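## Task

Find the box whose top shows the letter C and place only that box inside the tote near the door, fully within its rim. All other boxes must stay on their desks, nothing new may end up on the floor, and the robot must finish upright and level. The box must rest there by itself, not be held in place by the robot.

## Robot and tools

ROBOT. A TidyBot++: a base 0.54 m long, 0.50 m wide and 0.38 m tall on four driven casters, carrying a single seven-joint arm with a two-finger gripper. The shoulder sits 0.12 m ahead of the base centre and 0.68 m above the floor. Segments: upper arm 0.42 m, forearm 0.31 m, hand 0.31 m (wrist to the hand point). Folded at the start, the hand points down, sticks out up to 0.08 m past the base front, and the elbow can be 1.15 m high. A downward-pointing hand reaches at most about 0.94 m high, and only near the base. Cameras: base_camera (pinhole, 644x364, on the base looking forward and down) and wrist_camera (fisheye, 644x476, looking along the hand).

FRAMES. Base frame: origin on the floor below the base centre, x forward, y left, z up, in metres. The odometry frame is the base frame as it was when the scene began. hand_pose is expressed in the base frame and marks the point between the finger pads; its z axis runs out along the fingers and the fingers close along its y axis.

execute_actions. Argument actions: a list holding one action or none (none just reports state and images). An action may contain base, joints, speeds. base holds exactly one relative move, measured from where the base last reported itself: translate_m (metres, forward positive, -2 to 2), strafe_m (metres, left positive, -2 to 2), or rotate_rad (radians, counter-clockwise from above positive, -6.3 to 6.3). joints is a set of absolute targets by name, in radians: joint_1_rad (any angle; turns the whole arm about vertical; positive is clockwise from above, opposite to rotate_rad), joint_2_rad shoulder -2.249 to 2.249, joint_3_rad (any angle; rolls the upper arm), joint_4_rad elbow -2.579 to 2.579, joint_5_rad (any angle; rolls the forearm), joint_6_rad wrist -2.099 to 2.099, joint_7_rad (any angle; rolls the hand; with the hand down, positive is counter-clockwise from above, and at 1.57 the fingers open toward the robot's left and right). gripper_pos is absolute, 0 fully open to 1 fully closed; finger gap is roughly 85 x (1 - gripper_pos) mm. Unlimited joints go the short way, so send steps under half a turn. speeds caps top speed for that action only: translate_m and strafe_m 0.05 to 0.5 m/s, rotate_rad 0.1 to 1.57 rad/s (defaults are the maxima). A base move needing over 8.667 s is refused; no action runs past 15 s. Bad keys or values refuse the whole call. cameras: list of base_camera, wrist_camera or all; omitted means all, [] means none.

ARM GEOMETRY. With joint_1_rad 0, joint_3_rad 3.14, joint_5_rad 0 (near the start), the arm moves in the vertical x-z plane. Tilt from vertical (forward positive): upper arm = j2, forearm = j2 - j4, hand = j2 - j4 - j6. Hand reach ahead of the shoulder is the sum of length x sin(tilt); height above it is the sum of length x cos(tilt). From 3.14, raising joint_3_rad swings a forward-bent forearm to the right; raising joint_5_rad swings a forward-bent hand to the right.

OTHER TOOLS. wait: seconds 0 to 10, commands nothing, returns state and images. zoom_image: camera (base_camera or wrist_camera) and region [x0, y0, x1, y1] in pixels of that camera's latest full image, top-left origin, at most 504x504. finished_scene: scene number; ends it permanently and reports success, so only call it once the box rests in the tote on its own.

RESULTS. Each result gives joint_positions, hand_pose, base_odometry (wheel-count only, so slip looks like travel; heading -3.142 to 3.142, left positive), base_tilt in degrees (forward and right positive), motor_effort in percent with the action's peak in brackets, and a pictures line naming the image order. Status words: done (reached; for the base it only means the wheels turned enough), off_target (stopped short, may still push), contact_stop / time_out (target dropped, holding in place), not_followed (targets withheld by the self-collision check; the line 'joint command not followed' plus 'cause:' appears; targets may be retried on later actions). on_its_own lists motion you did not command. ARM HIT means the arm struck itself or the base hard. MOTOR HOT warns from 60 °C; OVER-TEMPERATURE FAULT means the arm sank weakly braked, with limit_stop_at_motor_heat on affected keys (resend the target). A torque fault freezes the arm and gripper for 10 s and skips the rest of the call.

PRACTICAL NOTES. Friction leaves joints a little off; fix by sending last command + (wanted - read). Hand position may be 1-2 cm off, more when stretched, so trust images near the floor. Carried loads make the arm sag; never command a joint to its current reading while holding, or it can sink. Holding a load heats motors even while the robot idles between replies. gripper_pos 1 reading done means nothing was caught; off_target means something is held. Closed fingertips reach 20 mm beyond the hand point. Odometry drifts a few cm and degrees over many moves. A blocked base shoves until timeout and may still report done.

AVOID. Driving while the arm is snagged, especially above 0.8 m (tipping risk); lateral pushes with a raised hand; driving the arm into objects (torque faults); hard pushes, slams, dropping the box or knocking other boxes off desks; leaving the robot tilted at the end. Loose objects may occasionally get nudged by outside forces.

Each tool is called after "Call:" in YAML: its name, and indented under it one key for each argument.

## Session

Call:
execute_actions:
  actions:
    - {"joints":{"joint_2_rad":-0.3,"joint_4_rad":-0.6,"joint_6_rad":-1.8}}

Scene clock: 3.40 s.
base_odometry: x=+0.000 y=+0.000 heading=+0.000 (m, m, rad; odometry frame)
base_tilt: forward=+0.4 right=-0.2 (deg)
base_status: not commanded
joint_positions: joint_1_rad=+0.005 joint_2_rad=-0.313 joint_3_rad=+3.121 joint_4_rad=-0.611 joint_5_rad=-0.020 joint_6_rad=-1.749 joint_7_rad=+1.555 gripper_pos=+0.000
joint_status: all done
motor_effort: joint_1_rad=+2(2) joint_2_rad=+1(8) joint_3_rad=+1(1) joint_4_rad=+13(23) joint_5_rad=+0(0) joint_6_rad=+7(7) joint_7_rad=+1(1) (%)
hand_pose: x=+0.3580 y=+0.0145 z=+1.2397 quat_wxyz=(-0.013, +0.854, +0.008, +0.520) (m; base frame)
pictures: base_camera, wrist_camera
camera_calibration (this result's frames):
wrist_camera: T_world_to_cam=[[0.0774092, -0.996852, 0.0171412, -0.0281024], [-0.435419, -0.0492684, -0.898879, 1.33125], [0.896894, 0.0621179, -0.437862, 0.351751], [0, 0, 0, 1]] pos_world=[0.266344, 0.0157247, 1.35113]
Images, in order (width x height): base_camera 644x364, wrist_camera 644x476.

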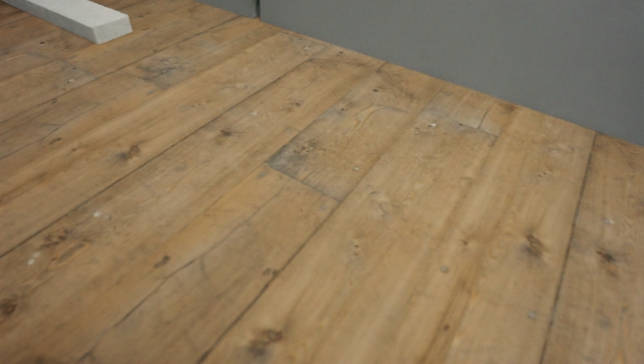

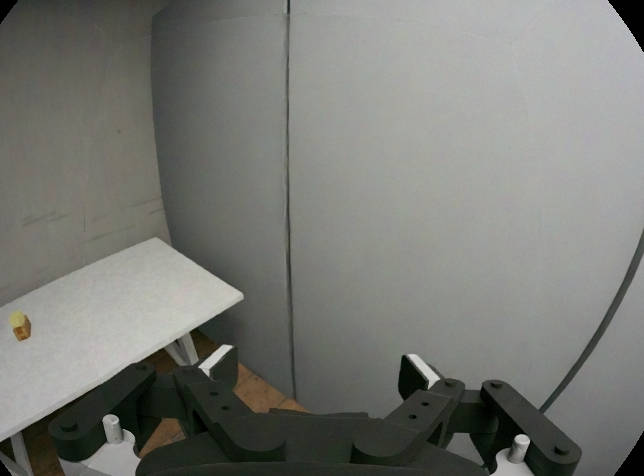

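Call:
execute_actions:
  actions:
    - {"base":{"rotate_rad":0.97}}

Call:
execute_actions:
  actions:
    - {"joints":{"joint_1_rad":3.0}}
  cameras: ["wrist_camera"]

Scene clock: 12.47 s.
base_odometry: x=+0.000 y=+0.000 heading=+0.969 (m, m, rad; odometry frame)
base_tilt: forward=+0.4 right=-0.2 (deg)
base_status: done
joint_positions: joint_1_rad=+0.005 joint_2_rad=-0.309 joint_3_rad=+3.121 joint_4_rad=-0.611 joint_5_rad=-0.020 joint_6_rad=-1.749 joint_7_rad=+1.555 gripper_pos=+0.000
joint_status: not commanded
motor_effort: joint_1_rad=+2(2) joint_2_rad=+2(2) joint_3_rad=+0(1) joint_4_rad=+13(13) joint_5_rad=+0(1) joint_6_rad=+7(7) joint_7_rad=+1(0) (%)
hand_pose: x=+0.3601 y=+0.0145 z=+1.2388 quat_wxyz=(-0.013, +0.855, +0.008, +0.518) (m; base frame)
pictures: base_camera, wrist_camera
camera_calibration (this result's frames):
wrist_camera: T_world_to_cam=[[0.0774725, -0.996852, 0.0168357, -0.0279016], [-0.438757, -0.0492526, -0.897255, 1.33054], [0.89526, 0.0621258, -0.441191, 0.354215], [0, 0, 0, 1]] pos_world=[0.268831, 0.0157129, 1.35058]
Images, in order (width x height): base_camera 644x364, wrist_camera 644x476.

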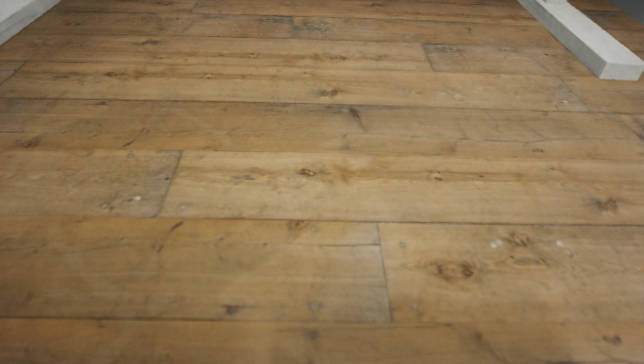

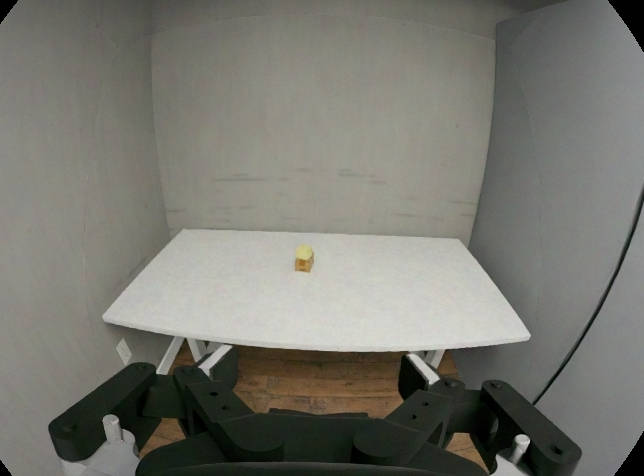

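Scene clock: 16.30 s.
base_odometry: x=+0.000 y=+0.000 heading=+0.969 (m, m, rad; odometry frame)
base_tilt: forward=+0.4 right=-0.2 (deg)
base_status: not commanded
joint_positions: joint_1_rad=+2.986 joint_2_rad=-0.309 joint_3_rad=+3.121 joint_4_rad=-0.611 joint_5_rad=-0.020 joint_6_rad=-1.749 joint_7_rad=+1.555 gripper_pos=+0.000
joint_status: all done
motor_effort: joint_1_rad=+1(2) joint_2_rad=+1(1) joint_3_rad=+0(1) joint_4_rad=+13(13) joint_5_rad=+0(1) joint_6_rad=+8(7) joint_7_rad=+1(1) (%)
hand_pose: x=-0.1167 y=-0.0528 z=+1.2388 quat_wxyz=(+0.516, +0.076, -0.852, +0.054) (m; base frame)
pictures: wrist_camera
camera_calibration (this result's frames):
wrist_camera: T_world_to_cam=[[-0.23571, 0.971678, 0.0168357, 0.00936727], [0.425256, 0.118705, -0.897255, 1.22772], [-0.873841, -0.204333, -0.441192, 0.564739], [0, 0, 0, 1]] pos_world=[-0.0263969, -0.0394444, 1.35058]
Images, in order (width x height): wrist_camera 644x476.

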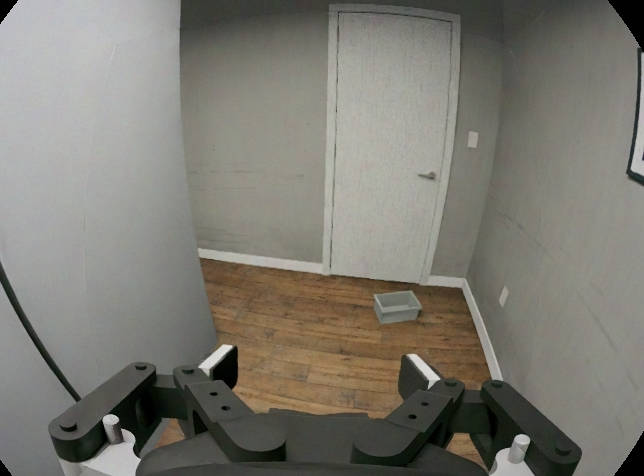

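Call:
execute_actions:
  actions:
    - {"base":{"strafe_m":-0.35},"joints":{"joint_1_rad":1.3}}
  cameras: []

Call:
execute_actions:
  actions:
    - {"base":{"translate_m":-1.6}}
  cameras: ["wrist_camera"]

Scene clock: 31.87 s.
base_odometry: x=+0.289 y=-0.198 heading=+0.970 (m, m, rad; odometry frame)
base_tilt: forward=+0.4 right=-0.2 (deg)
base_status: done
joint_positions: joint_1_rad=+1.314 joint_2_rad=-0.299 joint_3_rad=+3.121 joint_4_rad=-0.611 joint_5_rad=-0.020 joint_6_rad=-1.749 joint_7_rad=+1.555 gripper_pos=+0.000
joint_status: all done
motor_effort: joint_1_rad=+2(3) joint_2_rad=+1(4) joint_3_rad=+0(1) joint_4_rad=+14(15) joint_5_rad=+0(1) joint_6_rad=+7(7) joint_7_rad=+0(0) (%)
hand_pose: x=+0.1967 y=-0.2346 z=+1.2362 quat_wxyz=(+0.303, +0.685, -0.516, +0.415) (m; base frame)
pictures: none
No camera images: the call's "cameras" was empty. Leave "cameras" out to get every camera's image.

Scene clock: 36.43 s.
base_odometry: x=-0.615 y=-1.518 heading=+0.970 (m, m, rad; odometry frame)
base_tilt: forward=+0.4 right=-0.2 (deg)
base_status: done
joint_positions: joint_1_rad=+1.314 joint_2_rad=-0.299 joint_3_rad=+3.121 joint_4_rad=-0.611 joint_5_rad=-0.020 joint_6_rad=-1.749 joint_7_rad=+1.555 gripper_pos=+0.000
joint_status: not commanded
motor_effort: joint_1_rad=+2(1) joint_2_rad=+1(2) joint_3_rad=+1(2) joint_4_rad=+13(14) joint_5_rad=+0(1) joint_6_rad=+8(7) joint_7_rad=+1(1) (%)
hand_pose: x=+0.1968 y=-0.2346 z=+1.2362 quat_wxyz=(+0.303, +0.685, -0.516, +0.415) (m; base frame)
pictures: wrist_camera
camera_calibration (this result's frames):
wrist_camera: T_world_to_cam=[[-0.942849, -0.332836, 0.0160027, 0.0940971], [-0.163519, 0.420299, -0.89253, 1.29443], [0.290341, -0.844138, -0.450704, 0.432937], [0, 0, 0, 1]] pos_world=[0.174684, -0.147271, 1.34894]
Images, in order (width x height): wrist_camera 644x476.

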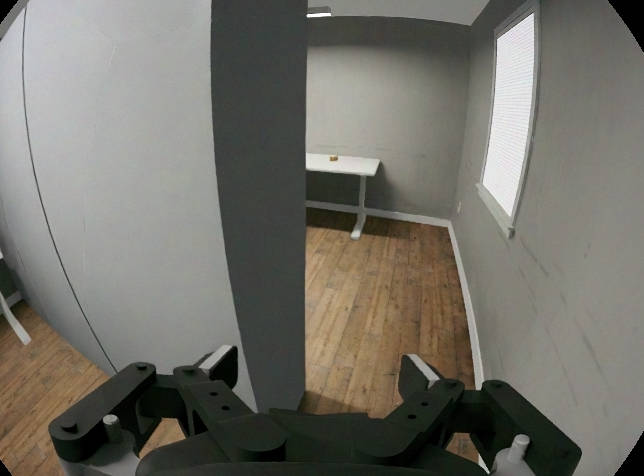

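Call:
execute_actions:
  actions:
    - {"base":{"strafe_m":-2.0},"joints":{"joint_1_rad":0.8}}

Scene clock: 52.37 s.
base_odometry: x=+1.035 y=-2.650 heading=+0.970 (m, m, rad; odometry frame)
base_tilt: forward=+0.4 right=-0.2 (deg)
base_status: done
joint_positions: joint_1_rad=+0.814 joint_2_rad=-0.299 joint_3_rad=+3.121 joint_4_rad=-0.610 joint_5_rad=-0.020 joint_6_rad=-1.750 joint_7_rad=+1.555 gripper_pos=+0.000
joint_status: all done
motor_effort: joint_1_rad=+2(2) joint_2_rad=+1(5) joint_3_rad=+0(1) joint_4_rad=+13(14) joint_5_rad=+0(0) joint_6_rad=+8(7) joint_7_rad=+0(1) (%)
hand_pose: x=+0.2995 y=-0.1684 z=+1.2363 quat_wxyz=(+0.191, +0.792, -0.330, +0.477) (m; base frame)
pictures: base_camera, wrist_camera
camera_calibration (this result's frames):
wrist_camera: T_world_to_cam=[[-0.667916, -0.744064, 0.0160188, 0.0613742], [-0.344992, 0.29047, -0.892529, 1.31597], [0.659445, -0.601661, -0.450706, 0.389277], [0, 0, 0, 1]] pos_world=[0.238285, -0.102371, 1.34901]
Images, in order (width x height): base_camera 644x364, wrist_camera 644x476.

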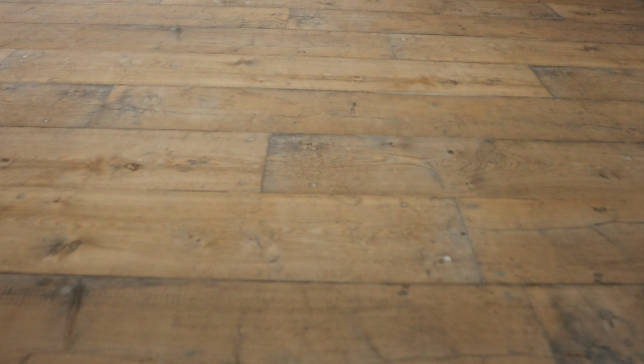

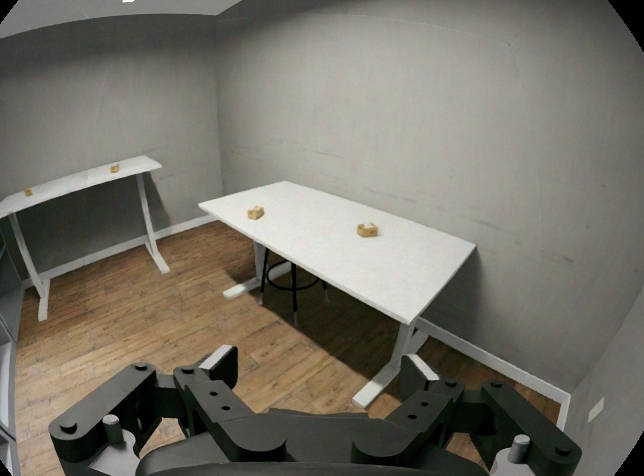

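Call:
execute_actions:
  actions:
    - {"base":{"translate_m":1.0},"joints":{"joint_1_rad":1.57,"joint_2_rad":0.1,"joint_4_rad":-0.2,"joint_6_rad":-2.0}}

Scene clock: 64.13 s.
base_odometry: x=+1.600 y=-1.825 heading=+0.970 (m, m, rad; odometry frame)
base_tilt: forward=+0.4 right=-0.2 (deg)
base_status: done
joint_positions: joint_1_rad=+1.558 joint_2_rad=+0.095 joint_3_rad=+3.121 joint_4_rad=-0.217 joint_5_rad=-0.020 joint_6_rad=-1.949 joint_7_rad=+1.555 gripper_pos=+0.000
joint_status: all done
motor_effort: joint_1_rad=+2(3) joint_2_rad=-13(14) joint_3_rad=+0(1) joint_4_rad=+12(13) joint_5_rad=+0(1) joint_6_rad=+6(8) joint_7_rad=+1(1) (%)
hand_pose: x=+0.1378 y=-0.3757 z=+1.2020 quat_wxyz=(+0.289, +0.650, -0.629, +0.314) (m; base frame)
pictures: base_camera, wrist_camera
camera_calibration (this result's frames):
wrist_camera: T_world_to_cam=[[-0.995114, -0.0987329, -0.0008206, 0.107395], [-0.0602981, 0.614274, -0.786786, 1.24515], [0.0781857, -0.782892, -0.617226, 0.567887], [0, 0, 0, 1]] pos_world=[0.13755, -0.309664, 1.33027]
Images, in order (width x height): base_camera 644x364, wrist_camera 644x476.

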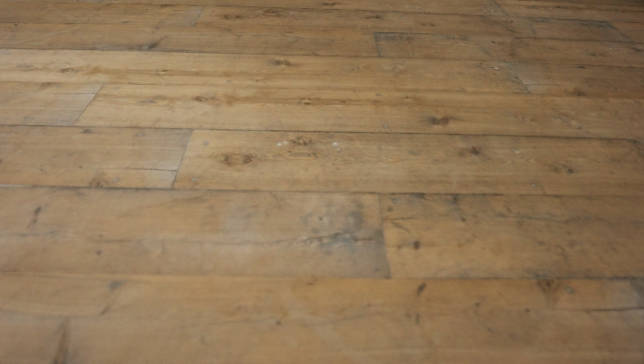

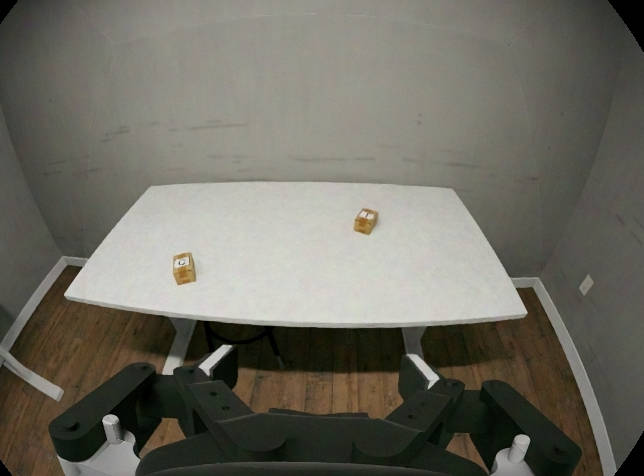

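Call:
zoom_image:
  camera: "wrist_camera"
  region: [150, 240, 220, 295]

Call:
zoom_image:
  camera: "wrist_camera"
  region: [330, 195, 400, 250]

Region (150, 240, 220, 295) of wrist_camera's 644x476 image, scaled by 7.200; it fills the top 396 rows of this view, and the rest is white.

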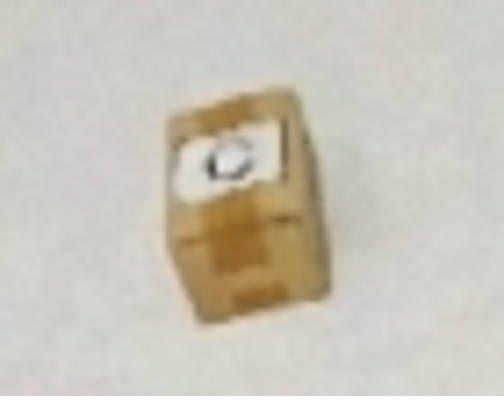

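Region (330, 195, 400, 250) of wrist_camera's 644x476 image, scaled by 7.200; it fills the top 396 rows of this view, and the rest is white.

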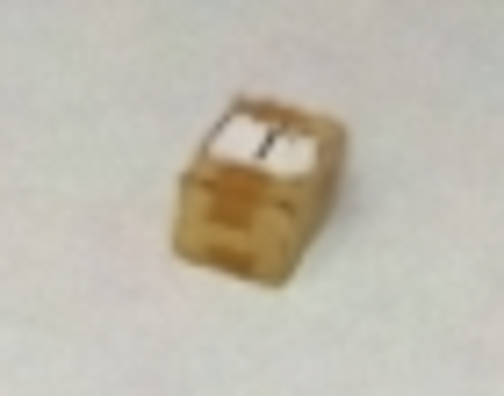

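Call:
execute_actions:
  actions:
    - {"base":{"rotate_rad":-0.95},"joints":{"joint_1_rad":-0.01,"joint_2_rad":0.0,"joint_3_rad":3.15,"joint_4_rad":-1.25,"joint_6_rad":-1.2}}
  cameras: []

Call:
execute_actions:
  actions:
    - {"base":{"translate_m":0.3}}

Scene clock: 90.07 s.
base_odometry: x=+1.600 y=-1.825 heading=+0.021 (m, m, rad; odometry frame)
base_tilt: forward=+0.4 right=-0.2 (deg)
base_status: done
joint_positions: joint_1_rad=+0.001 joint_2_rad=+0.014 joint_3_rad=+3.138 joint_4_rad=-1.236 joint_5_rad=-0.020 joint_6_rad=-1.251 joint_7_rad=+1.555 gripper_pos=+0.000
joint_status: all done
motor_effort: joint_1_rad=+2(0) joint_2_rad=-19(20) joint_3_rad=+0(1) joint_4_rad=+23(23) joint_5_rad=+0(1) joint_6_rad=+4(6) joint_7_rad=+1(1) (%)
hand_pose: x=+0.6091 y=+0.0088 z=+0.9518 quat_wxyz=(-0.013, +0.949, -0.006, +0.314) (m; base frame)
pictures: none
No camera images: the call's "cameras" was empty. Leave "cameras" out to get every camera's image.

Scene clock: 91.97 s.
base_odometry: x=+1.901 y=-1.819 heading=+0.020 (m, m, rad; odometry frame)
base_tilt: forward=+0.4 right=-0.2 (deg)
base_status: done
joint_positions: joint_1_rad=+0.001 joint_2_rad=+0.007 joint_3_rad=+3.139 joint_4_rad=-1.238 joint_5_rad=-0.020 joint_6_rad=-1.247 joint_7_rad=+1.555 gripper_pos=+0.000
joint_status: not commanded
motor_effort: joint_1_rad=+2(2) joint_2_rad=-18(22) joint_3_rad=+0(1) joint_4_rad=+23(23) joint_5_rad=+0(0) joint_6_rad=+5(6) joint_7_rad=+1(1) (%)
hand_pose: x=+0.6078 y=+0.0084 z=+0.9553 quat_wxyz=(-0.013, +0.948, -0.006, +0.319) (m; base frame)
pictures: base_camera, wrist_camera
camera_calibration (this result's frames):
wrist_camera: T_world_to_cam=[[0.0554176, -0.998205, -0.0227237, 0.00287161], [-0.780714, -0.0291333, -0.624209, 1.13145], [0.622426, 0.0523328, -0.780927, 0.498219], [0, 0, 0, 1]] pos_world=[0.573075, 0.00975607, 1.0954]
Images, in order (width x height): base_camera 644x364, wrist_camera 644x476.

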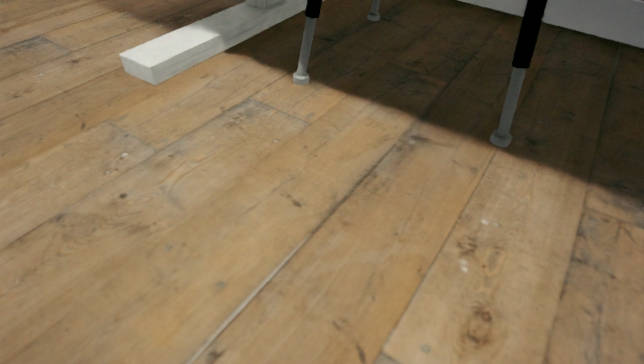

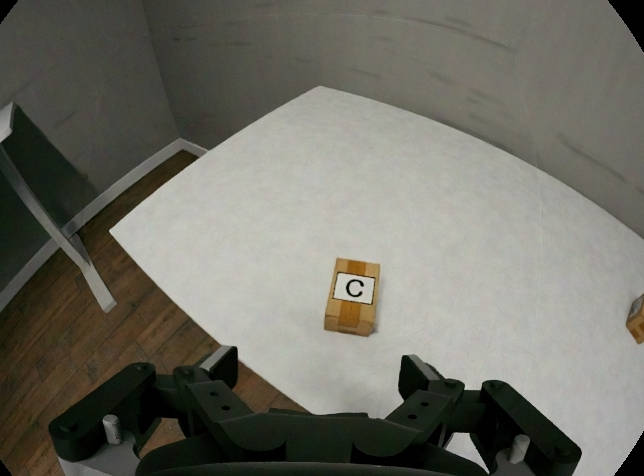

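Call:
execute_actions:
  actions:
    - {"base":{"translate_m":0.1},"joints":{"joint_1_rad":0.082,"joint_2_rad":0.12,"joint_4_rad":-1.43,"joint_6_rad":-1.01,"joint_7_rad":1.42}}
  cameras: ["wrist_camera"]

Scene clock: 109.90 s.
base_odometry: x=+2.001 y=-1.817 heading=+0.019 (m, m, rad; odometry frame)
base_tilt: forward=+0.4 right=-0.2 (deg)
base_status: done
joint_positions: joint_1_rad=+0.071 joint_2_rad=+0.122 joint_3_rad=+3.142 joint_4_rad=-1.426 joint_5_rad=-0.020 joint_6_rad=-1.057 joint_7_rad=+1.462 gripper_pos=+0.000
joint_status: all done
motor_effort: joint_1_rad=+2(2) joint_2_rad=-23(29) joint_3_rad=+0(1) joint_4_rad=+23(25) joint_5_rad=+0(0) joint_6_rad=+4(5) joint_7_rad=+1(1) (%)
hand_pose: x=+0.6431 y=-0.0304 z=+0.8392 quat_wxyz=(-0.015, +0.960, -0.089, +0.265) (m; base frame)
pictures: wrist_camera
camera_calibration (this result's frames):
wrist_camera: T_world_to_cam=[[-0.104336, -0.991584, -0.0766525, 0.107721], [-0.837995, 0.129159, -0.530172, 1.04809], [0.535611, 0.00891819, -0.844418, 0.495407], [0, 0, 0, 1]] pos_world=[0.624184, -0.032974, 0.982254]
Images, in order (width x height): wrist_camera 644x476.

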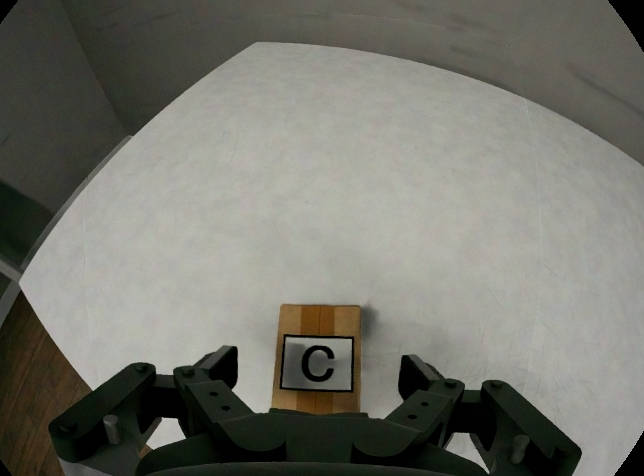

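Call:
execute_actions:
  actions:
    - {"joints":{"joint_1_rad":0.052,"joint_2_rad":0.14,"joint_4_rad":-1.65,"joint_6_rad":-0.77}}
  cameras: ["wrist_camera"]

Call:
execute_actions:
  actions:
    - {"joints":{"gripper_pos":1.0}}
  cameras: ["wrist_camera"]

Scene clock: 124.97 s.
base_odometry: x=+2.001 y=-1.817 heading=+0.019 (m, m, rad; odometry frame)
base_tilt: forward=+0.4 right=-0.2 (deg)
base_status: not commanded
joint_positions: joint_1_rad=+0.067 joint_2_rad=+0.133 joint_3_rad=+3.142 joint_4_rad=-1.641 joint_5_rad=-0.020 joint_6_rad=-0.820 joint_7_rad=+1.462 gripper_pos=+0.000
joint_status: all done
motor_effort: joint_1_rad=+2(1) joint_2_rad=-23(24) joint_3_rad=+0(0) joint_4_rad=+22(24) joint_5_rad=+0(0) joint_6_rad=+3(5) joint_7_rad=+1(1) (%)
hand_pose: x=+0.6440 y=-0.0294 z=+0.7696 quat_wxyz=(-0.015, +0.959, -0.089, +0.270) (m; base frame)
pictures: wrist_camera
camera_calibration (this result's frames):
wrist_camera: T_world_to_cam=[[-0.104728, -0.991548, -0.0765759, 0.10361], [-0.832541, 0.12953, -0.538608, 1.01479], [0.543975, 0.00734517, -0.83907, 0.426579], [0, 0, 0, 1]] pos_world=[0.623654, -0.0318435, 0.912435]
Images, in order (width x height): wrist_camera 644x476.

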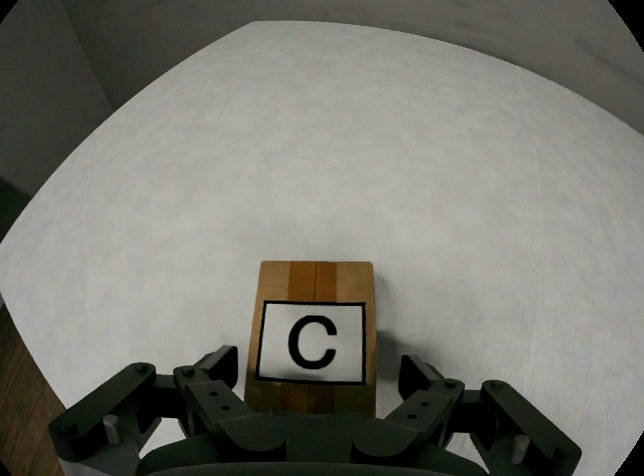

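Scene clock: 126.07 s.
base_odometry: x=+2.001 y=-1.817 heading=+0.019 (m, m, rad; odometry frame)
base_tilt: forward=+0.4 right=-0.2 (deg)
base_status: not commanded
joint_positions: joint_1_rad=+0.067 joint_2_rad=+0.132 joint_3_rad=+3.142 joint_4_rad=-1.641 joint_5_rad=-0.020 joint_6_rad=-0.818 joint_7_rad=+1.462 gripper_pos=+0.352
joint_status: gripper_pos off_target (ended at +0.352, target +1.000)
motor_effort: joint_1_rad=+2(2) joint_2_rad=-20(24) joint_3_rad=+0(0) joint_4_rad=+20(24) joint_5_rad=+0(0) joint_6_rad=+3(4) joint_7_rad=+1(1) (%)
hand_pose: x=+0.6446 y=-0.0294 z=+0.7706 quat_wxyz=(-0.015, +0.958, -0.089, +0.272) (m; base frame)
pictures: wrist_camera
camera_calibration (this result's frames):
wrist_camera: T_world_to_cam=[[-0.104302, -0.991583, -0.0767091, 0.103628], [-0.830502, 0.129272, -0.541807, 1.01701], [0.547163, 0.00719561, -0.836995, 0.423453], [0, 0, 0, 1]] pos_world=[0.623736, -0.0317625, 0.913399]
Images, in order (width x height): wrist_camera 644x476.

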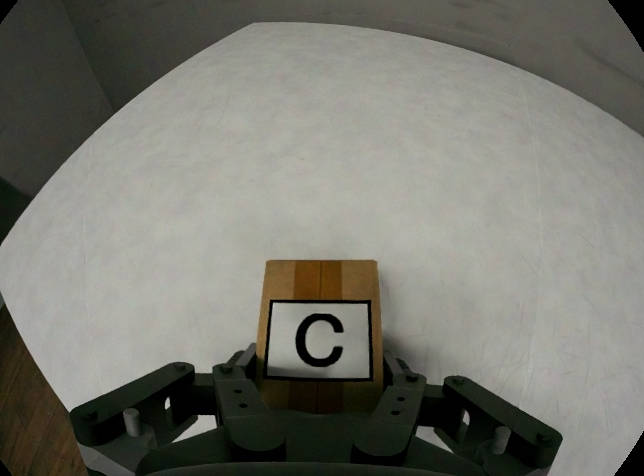

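Call:
execute_actions:
  actions:
    - {"joints":{"joint_2_rad":-0.15,"joint_1_rad":0.0}}
  cameras: []

Call:
execute_actions:
  actions:
    - {"base":{"rotate_rad":0.404}}
  cameras: []

Call:
execute_actions:
  actions:
    - {"base":{"translate_m":-1.5}}
  cameras: []

Call:
execute_actions:
  actions:
    - {"base":{"rotate_rad":2.118}}

Scene clock: 151.20 s.
base_odometry: x=+2.001 y=-1.817 heading=+0.019 (m, m, rad; odometry frame)
base_tilt: forward=+0.4 right=-0.2 (deg)
base_status: not commanded
joint_positions: joint_1_rad=+0.016 joint_2_rad=-0.150 joint_3_rad=+3.142 joint_4_rad=-1.647 joint_5_rad=-0.020 joint_6_rad=-0.818 joint_7_rad=+1.462 gripper_pos=+0.352
joint_status: all done
motor_effort: joint_1_rad=+1(1) joint_2_rad=-16(26) joint_3_rad=+0(0) joint_4_rad=+25(26) joint_5_rad=+0(0) joint_6_rad=+7(6) joint_7_rad=+1(1) (%)
hand_pose: x=+0.5987 y=-0.0018 z=+0.9101 quat_wxyz=(-0.028, +0.914, -0.061, +0.401) (m; base frame)
pictures: none
No camera images: the call's "cameras" was empty. Leave "cameras" out to get every camera's image.

Scene clock: 152.53 s.
base_odometry: x=+2.001 y=-1.817 heading=+0.422 (m, m, rad; odometry frame)
base_tilt: forward=+0.4 right=-0.2 (deg)
base_status: done
joint_positions: joint_1_rad=+0.003 joint_2_rad=-0.150 joint_3_rad=+3.144 joint_4_rad=-1.647 joint_5_rad=-0.020 joint_6_rad=-0.818 joint_7_rad=+1.462 gripper_pos=+0.352
joint_status: not commanded
motor_effort: joint_1_rad=+2(4) joint_2_rad=-15(16) joint_3_rad=+0(2) joint_4_rad=+25(25) joint_5_rad=+0(1) joint_6_rad=+6(6) joint_7_rad=+1(1) (%)
hand_pose: x=+0.5987 y=+0.0034 z=+0.9101 quat_wxyz=(-0.031, +0.914, -0.056, +0.401) (m; base frame)
pictures: none
No camera images: the call's "cameras" was empty. Leave "cameras" out to get every camera's image.

Scene clock: 156.90 s.
base_odometry: x=+0.634 y=-2.435 heading=+0.423 (m, m, rad; odometry frame)
base_tilt: forward=+0.4 right=-0.2 (deg)
base_status: done
joint_positions: joint_1_rad=+0.003 joint_2_rad=-0.148 joint_3_rad=+3.144 joint_4_rad=-1.647 joint_5_rad=-0.020 joint_6_rad=-0.817 joint_7_rad=+1.462 gripper_pos=+0.352
joint_status: not commanded
motor_effort: joint_1_rad=+2(1) joint_2_rad=-15(18) joint_3_rad=+0(1) joint_4_rad=+26(27) joint_5_rad=+0(0) joint_6_rad=+7(7) joint_7_rad=+1(1) (%)
hand_pose: x=+0.5992 y=+0.0034 z=+0.9094 quat_wxyz=(-0.030, +0.914, -0.056, +0.400) (m; base frame)
pictures: none
No camera images: the call's "cameras" was empty. Leave "cameras" out to get every camera's image.

Scene clock: 159.57 s.
base_odometry: x=+0.634 y=-2.435 heading=+2.541 (m, m, rad; odometry frame)
base_tilt: forward=+0.4 right=-0.2 (deg)
base_status: done
joint_positions: joint_1_rad=+0.002 joint_2_rad=-0.146 joint_3_rad=+3.147 joint_4_rad=-1.647 joint_5_rad=-0.020 joint_6_rad=-0.817 joint_7_rad=+1.462 gripper_pos=+0.352
joint_status: not commanded
motor_effort: joint_1_rad=+2(4) joint_2_rad=-15(18) joint_3_rad=+0(2) joint_4_rad=+25(26) joint_5_rad=+0(0) joint_6_rad=+6(7) joint_7_rad=+1(0) (%)
hand_pose: x=+0.5997 y=+0.0024 z=+0.9084 quat_wxyz=(-0.030, +0.915, -0.057, +0.399) (m; base frame)
pictures: base_camera, wrist_camera
camera_calibration (this result's frames):
wrist_camera: T_world_to_cam=[[-0.0225177, -0.996141, -0.0848352, 0.0993523], [-0.660013, 0.0785486, -0.747137, 1.13469], [0.750917, 0.0391685, -0.659234, 0.279357], [0, 0, 0, 1]] pos_world=[0.541376, -0.00110193, 1.04036]
Images, in order (width x height): base_camera 644x364, wrist_camera 644x476.

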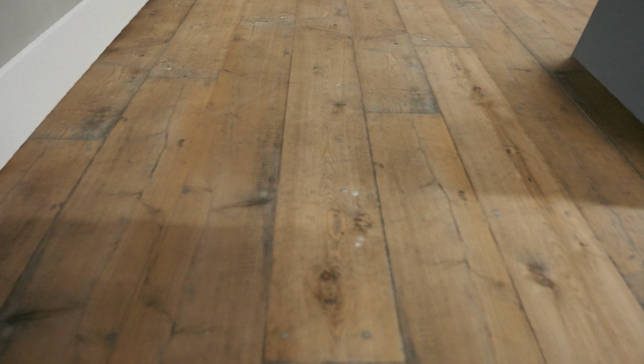

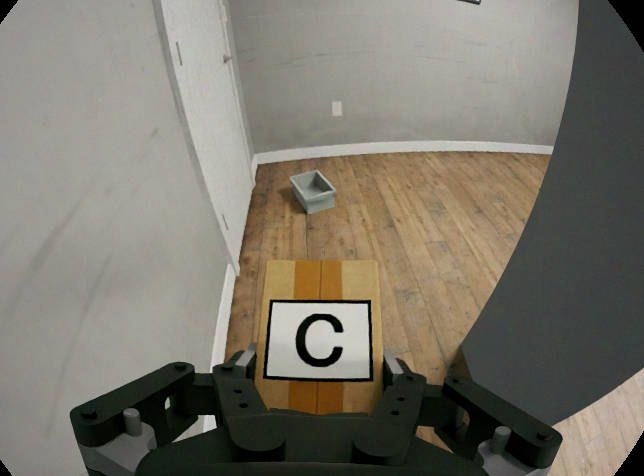

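Call:
execute_actions:
  actions:
    - {"base":{"translate_m":1.42},"joints":{"joint_2_rad":1.22,"joint_4_rad":-1.8,"joint_6_rad":0.5}}

Scene clock: 176.63 s.
base_odometry: x=-0.539 y=-1.634 heading=+2.542 (m, m, rad; odometry frame)
base_tilt: forward=+0.4 right=-0.2 (deg)
base_status: done
joint_positions: joint_1_rad=+0.002 joint_2_rad=+1.221 joint_3_rad=+3.147 joint_4_rad=-1.789 joint_5_rad=-0.020 joint_6_rad=+0.449 joint_7_rad=+1.462 gripper_pos=+0.352
joint_status: all done
motor_effort: joint_1_rad=+2(1) joint_2_rad=-38(42) joint_3_rad=+0(1) joint_4_rad=+7(27) joint_5_rad=+0(0) joint_6_rad=+5(7) joint_7_rad=+1(1) (%)
hand_pose: x=+0.7264 y=-0.0057 z=+0.2541 quat_wxyz=(-0.011, +0.956, -0.063, +0.286) (m; base frame)
pictures: base_camera, wrist_camera
camera_calibration (this result's frames):
wrist_camera: T_world_to_cam=[[-0.0552581, -0.996933, -0.0554136, 0.0549221], [-0.819273, 0.0769942, -0.568211, 0.800264], [0.570735, 0.0140007, -0.821015, -0.0748977], [0, 0, 0, 1]] pos_world=[0.701416, -0.00581342, 0.39627]
Images, in order (width x height): base_camera 644x364, wrist_camera 644x476.

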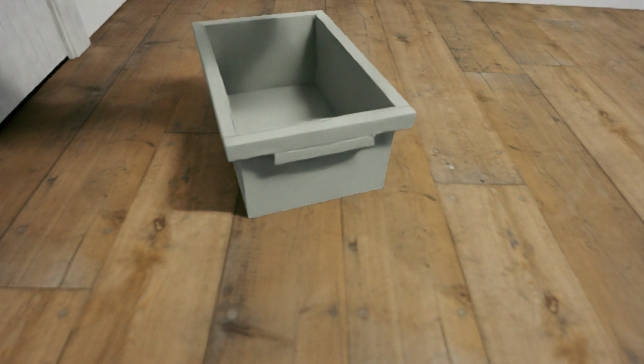

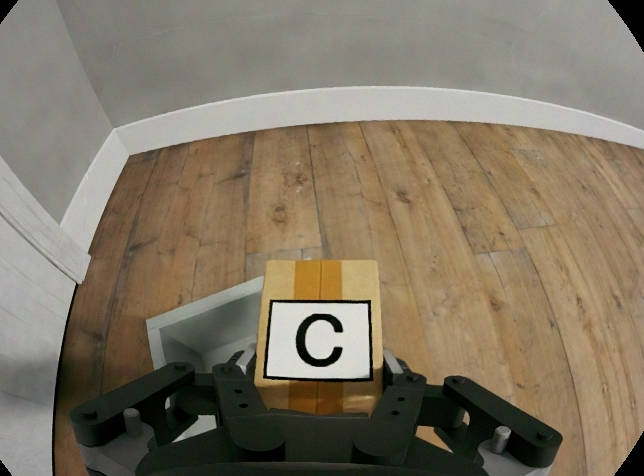

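Call:
execute_actions:
  actions:
    - {"joints":{"joint_1_rad":-0.09,"joint_2_rad":1.33,"joint_4_rad":-1.87,"joint_6_rad":0.65,"joint_7_rad":1.85}}

Scene clock: 193.30 s.
base_odometry: x=-0.539 y=-1.634 heading=+2.542 (m, m, rad; odometry frame)
base_tilt: forward=+0.4 right=-0.2 (deg)
base_status: not commanded
joint_positions: joint_1_rad=-0.089 joint_2_rad=+1.337 joint_3_rad=+3.147 joint_4_rad=-1.865 joint_5_rad=-0.020 joint_6_rad=+0.596 joint_7_rad=+1.819 gripper_pos=+0.352
joint_status: all done
motor_effort: joint_1_rad=+2(5) joint_2_rad=-36(40) joint_3_rad=-1(1) joint_4_rad=+3(7) joint_5_rad=+0(0) joint_6_rad=+4(6) joint_7_rad=+0(1) (%)
hand_pose: x=+0.6665 y=+0.0431 z=+0.1976 quat_wxyz=(+0.027, +0.952, +0.152, +0.263) (m; base frame)
pictures: base_camera, wrist_camera
camera_calibration (this result's frames):
wrist_camera: T_world_to_cam=[[0.331863, -0.934385, 0.12958, -0.200083], [-0.787888, -0.35009, -0.506626, 0.70062], [0.518748, 0.0660361, -0.852373, -0.0492106], [0, 0, 0, 1]] pos_world=[0.643938, 0.0615749, 0.338933]
Images, in order (width x height): base_camera 644x364, wrist_camera 644x476.

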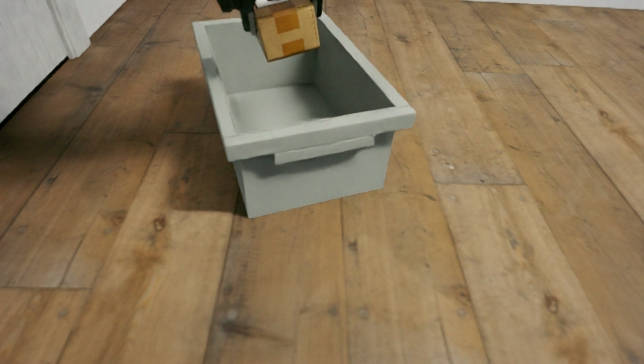

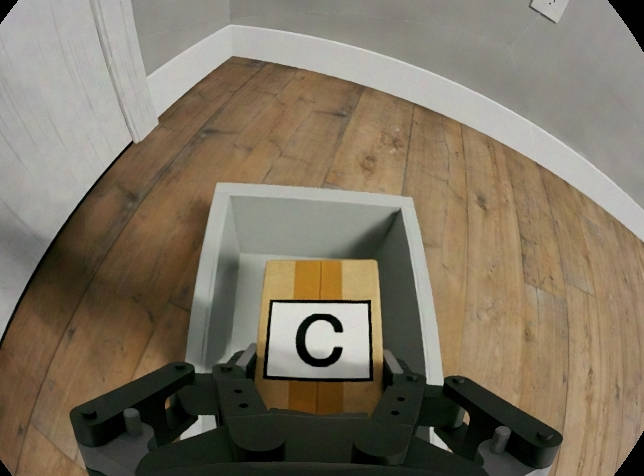

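Good; lowering.

Call:
execute_actions:
  actions:
    - {"joints":{"joint_2_rad":1.665,"joint_4_rad":-1.54,"joint_6_rad":0.67}}

Call:
execute_actions:
  actions:
    - {"joints":{"gripper_pos":0.2}}
  cameras: []

Call:
execute_actions:
  actions:
    - {"joints":{"joint_2_rad":1.3,"joint_4_rad":-1.88}}

Scene clock: 203.23 s.
base_odometry: x=-0.539 y=-1.634 heading=+2.542 (m, m, rad; odometry frame)
base_tilt: forward=+0.4 right=-0.2 (deg)
base_status: not commanded
joint_positions: joint_1_rad=-0.089 joint_2_rad=+1.665 joint_3_rad=+3.149 joint_4_rad=-1.557 joint_5_rad=-0.020 joint_6_rad=+0.616 joint_7_rad=+1.819 gripper_pos=+0.352
joint_status: all done
motor_effort: joint_1_rad=+2(1) joint_2_rad=-36(38) joint_3_rad=+0(2) joint_4_rad=+3(5) joint_5_rad=+0(1) joint_6_rad=+4(4) joint_7_rad=+1(1) (%)
hand_pose: x=+0.6698 y=+0.0425 z=+0.0610 quat_wxyz=(+0.028, +0.952, +0.153, +0.263) (m; base frame)
pictures: base_camera, wrist_camera
camera_calibration (this result's frames):
wrist_camera: T_world_to_cam=[[0.333621, -0.933466, 0.131673, -0.185427], [-0.78715, -0.352698, -0.505963, 0.633374], [0.51874, 0.0651533, -0.852446, -0.167271], [0, 0, 0, 1]] pos_world=[0.647193, 0.0611985, 0.20229]
Images, in order (width x height): base_camera 644x364, wrist_camera 644x476.

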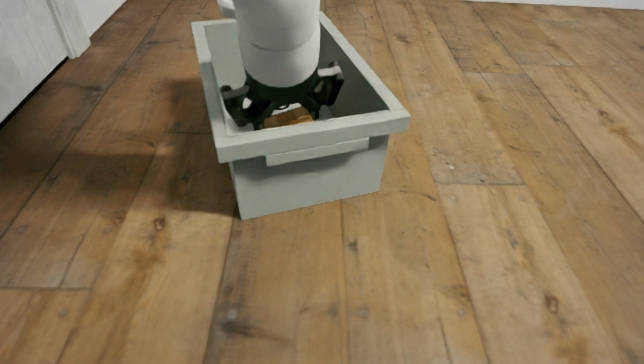

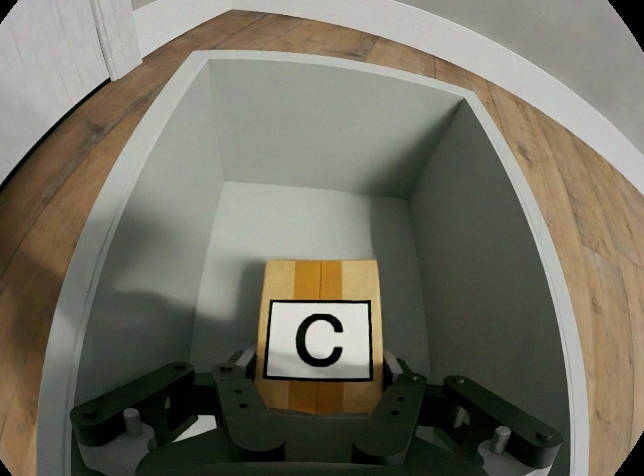

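Scene clock: 204.23 s.
base_odometry: x=-0.539 y=-1.634 heading=+2.542 (m, m, rad; odometry frame)
base_tilt: forward=+0.4 right=-0.2 (deg)
base_status: not commanded
joint_positions: joint_1_rad=-0.089 joint_2_rad=+1.665 joint_3_rad=+3.149 joint_4_rad=-1.555 joint_5_rad=-0.020 joint_6_rad=+0.619 joint_7_rad=+1.819 gripper_pos=+0.200
joint_status: all done
motor_effort: joint_1_rad=+2(0) joint_2_rad=-35(37) joint_3_rad=-1(2) joint_4_rad=+3(3) joint_5_rad=+0(1) joint_6_rad=+4(5) joint_7_rad=+0(0) (%)
hand_pose: x=+0.6714 y=+0.0426 z=+0.0616 quat_wxyz=(+0.028, +0.952, +0.153, +0.265) (m; base frame)
pictures: none
No camera images: the call's "cameras" was empty. Leave "cameras" out to get every camera's image.

Scene clock: 205.77 s.
base_odometry: x=-0.539 y=-1.634 heading=+2.542 (m, m, rad; odometry frame)
base_tilt: forward=+0.4 right=-0.2 (deg)
base_status: not commanded
joint_positions: joint_1_rad=-0.089 joint_2_rad=+1.301 joint_3_rad=+3.149 joint_4_rad=-1.865 joint_5_rad=-0.020 joint_6_rad=+0.622 joint_7_rad=+1.819 gripper_pos=+0.200
joint_status: all done
motor_effort: joint_1_rad=+2(2) joint_2_rad=-35(38) joint_3_rad=-1(1) joint_4_rad=+4(5) joint_5_rad=+0(0) joint_6_rad=+4(4) joint_7_rad=+1(1) (%)
hand_pose: x=+0.6902 y=+0.0440 z=+0.2222 quat_wxyz=(+0.030, +0.944, +0.151, +0.293) (m; base frame)
pictures: base_camera, wrist_camera
camera_calibration (this result's frames):
wrist_camera: T_world_to_cam=[[0.322966, -0.934957, 0.146795, -0.207955], [-0.755065, -0.348064, -0.555634, 0.720274], [0.570588, 0.0686108, -0.818365, -0.0841323], [0, 0, 0, 1]] pos_world=[0.65902, 0.062045, 0.361884]
Images, in order (width x height): base_camera 644x364, wrist_camera 644x476.

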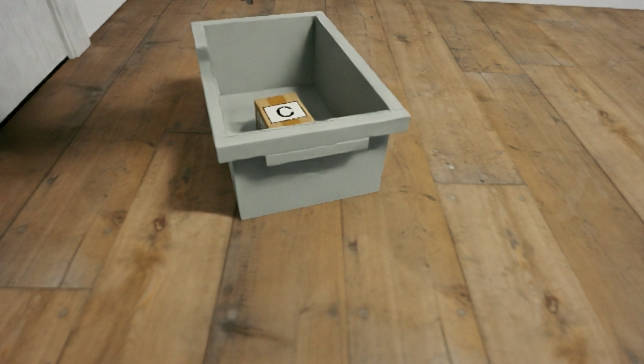

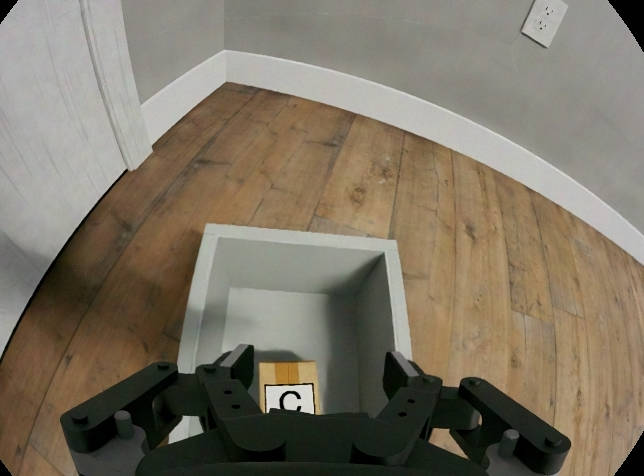

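Call:
finished_scene:
  scene: 2

The scene is finished: the task was done.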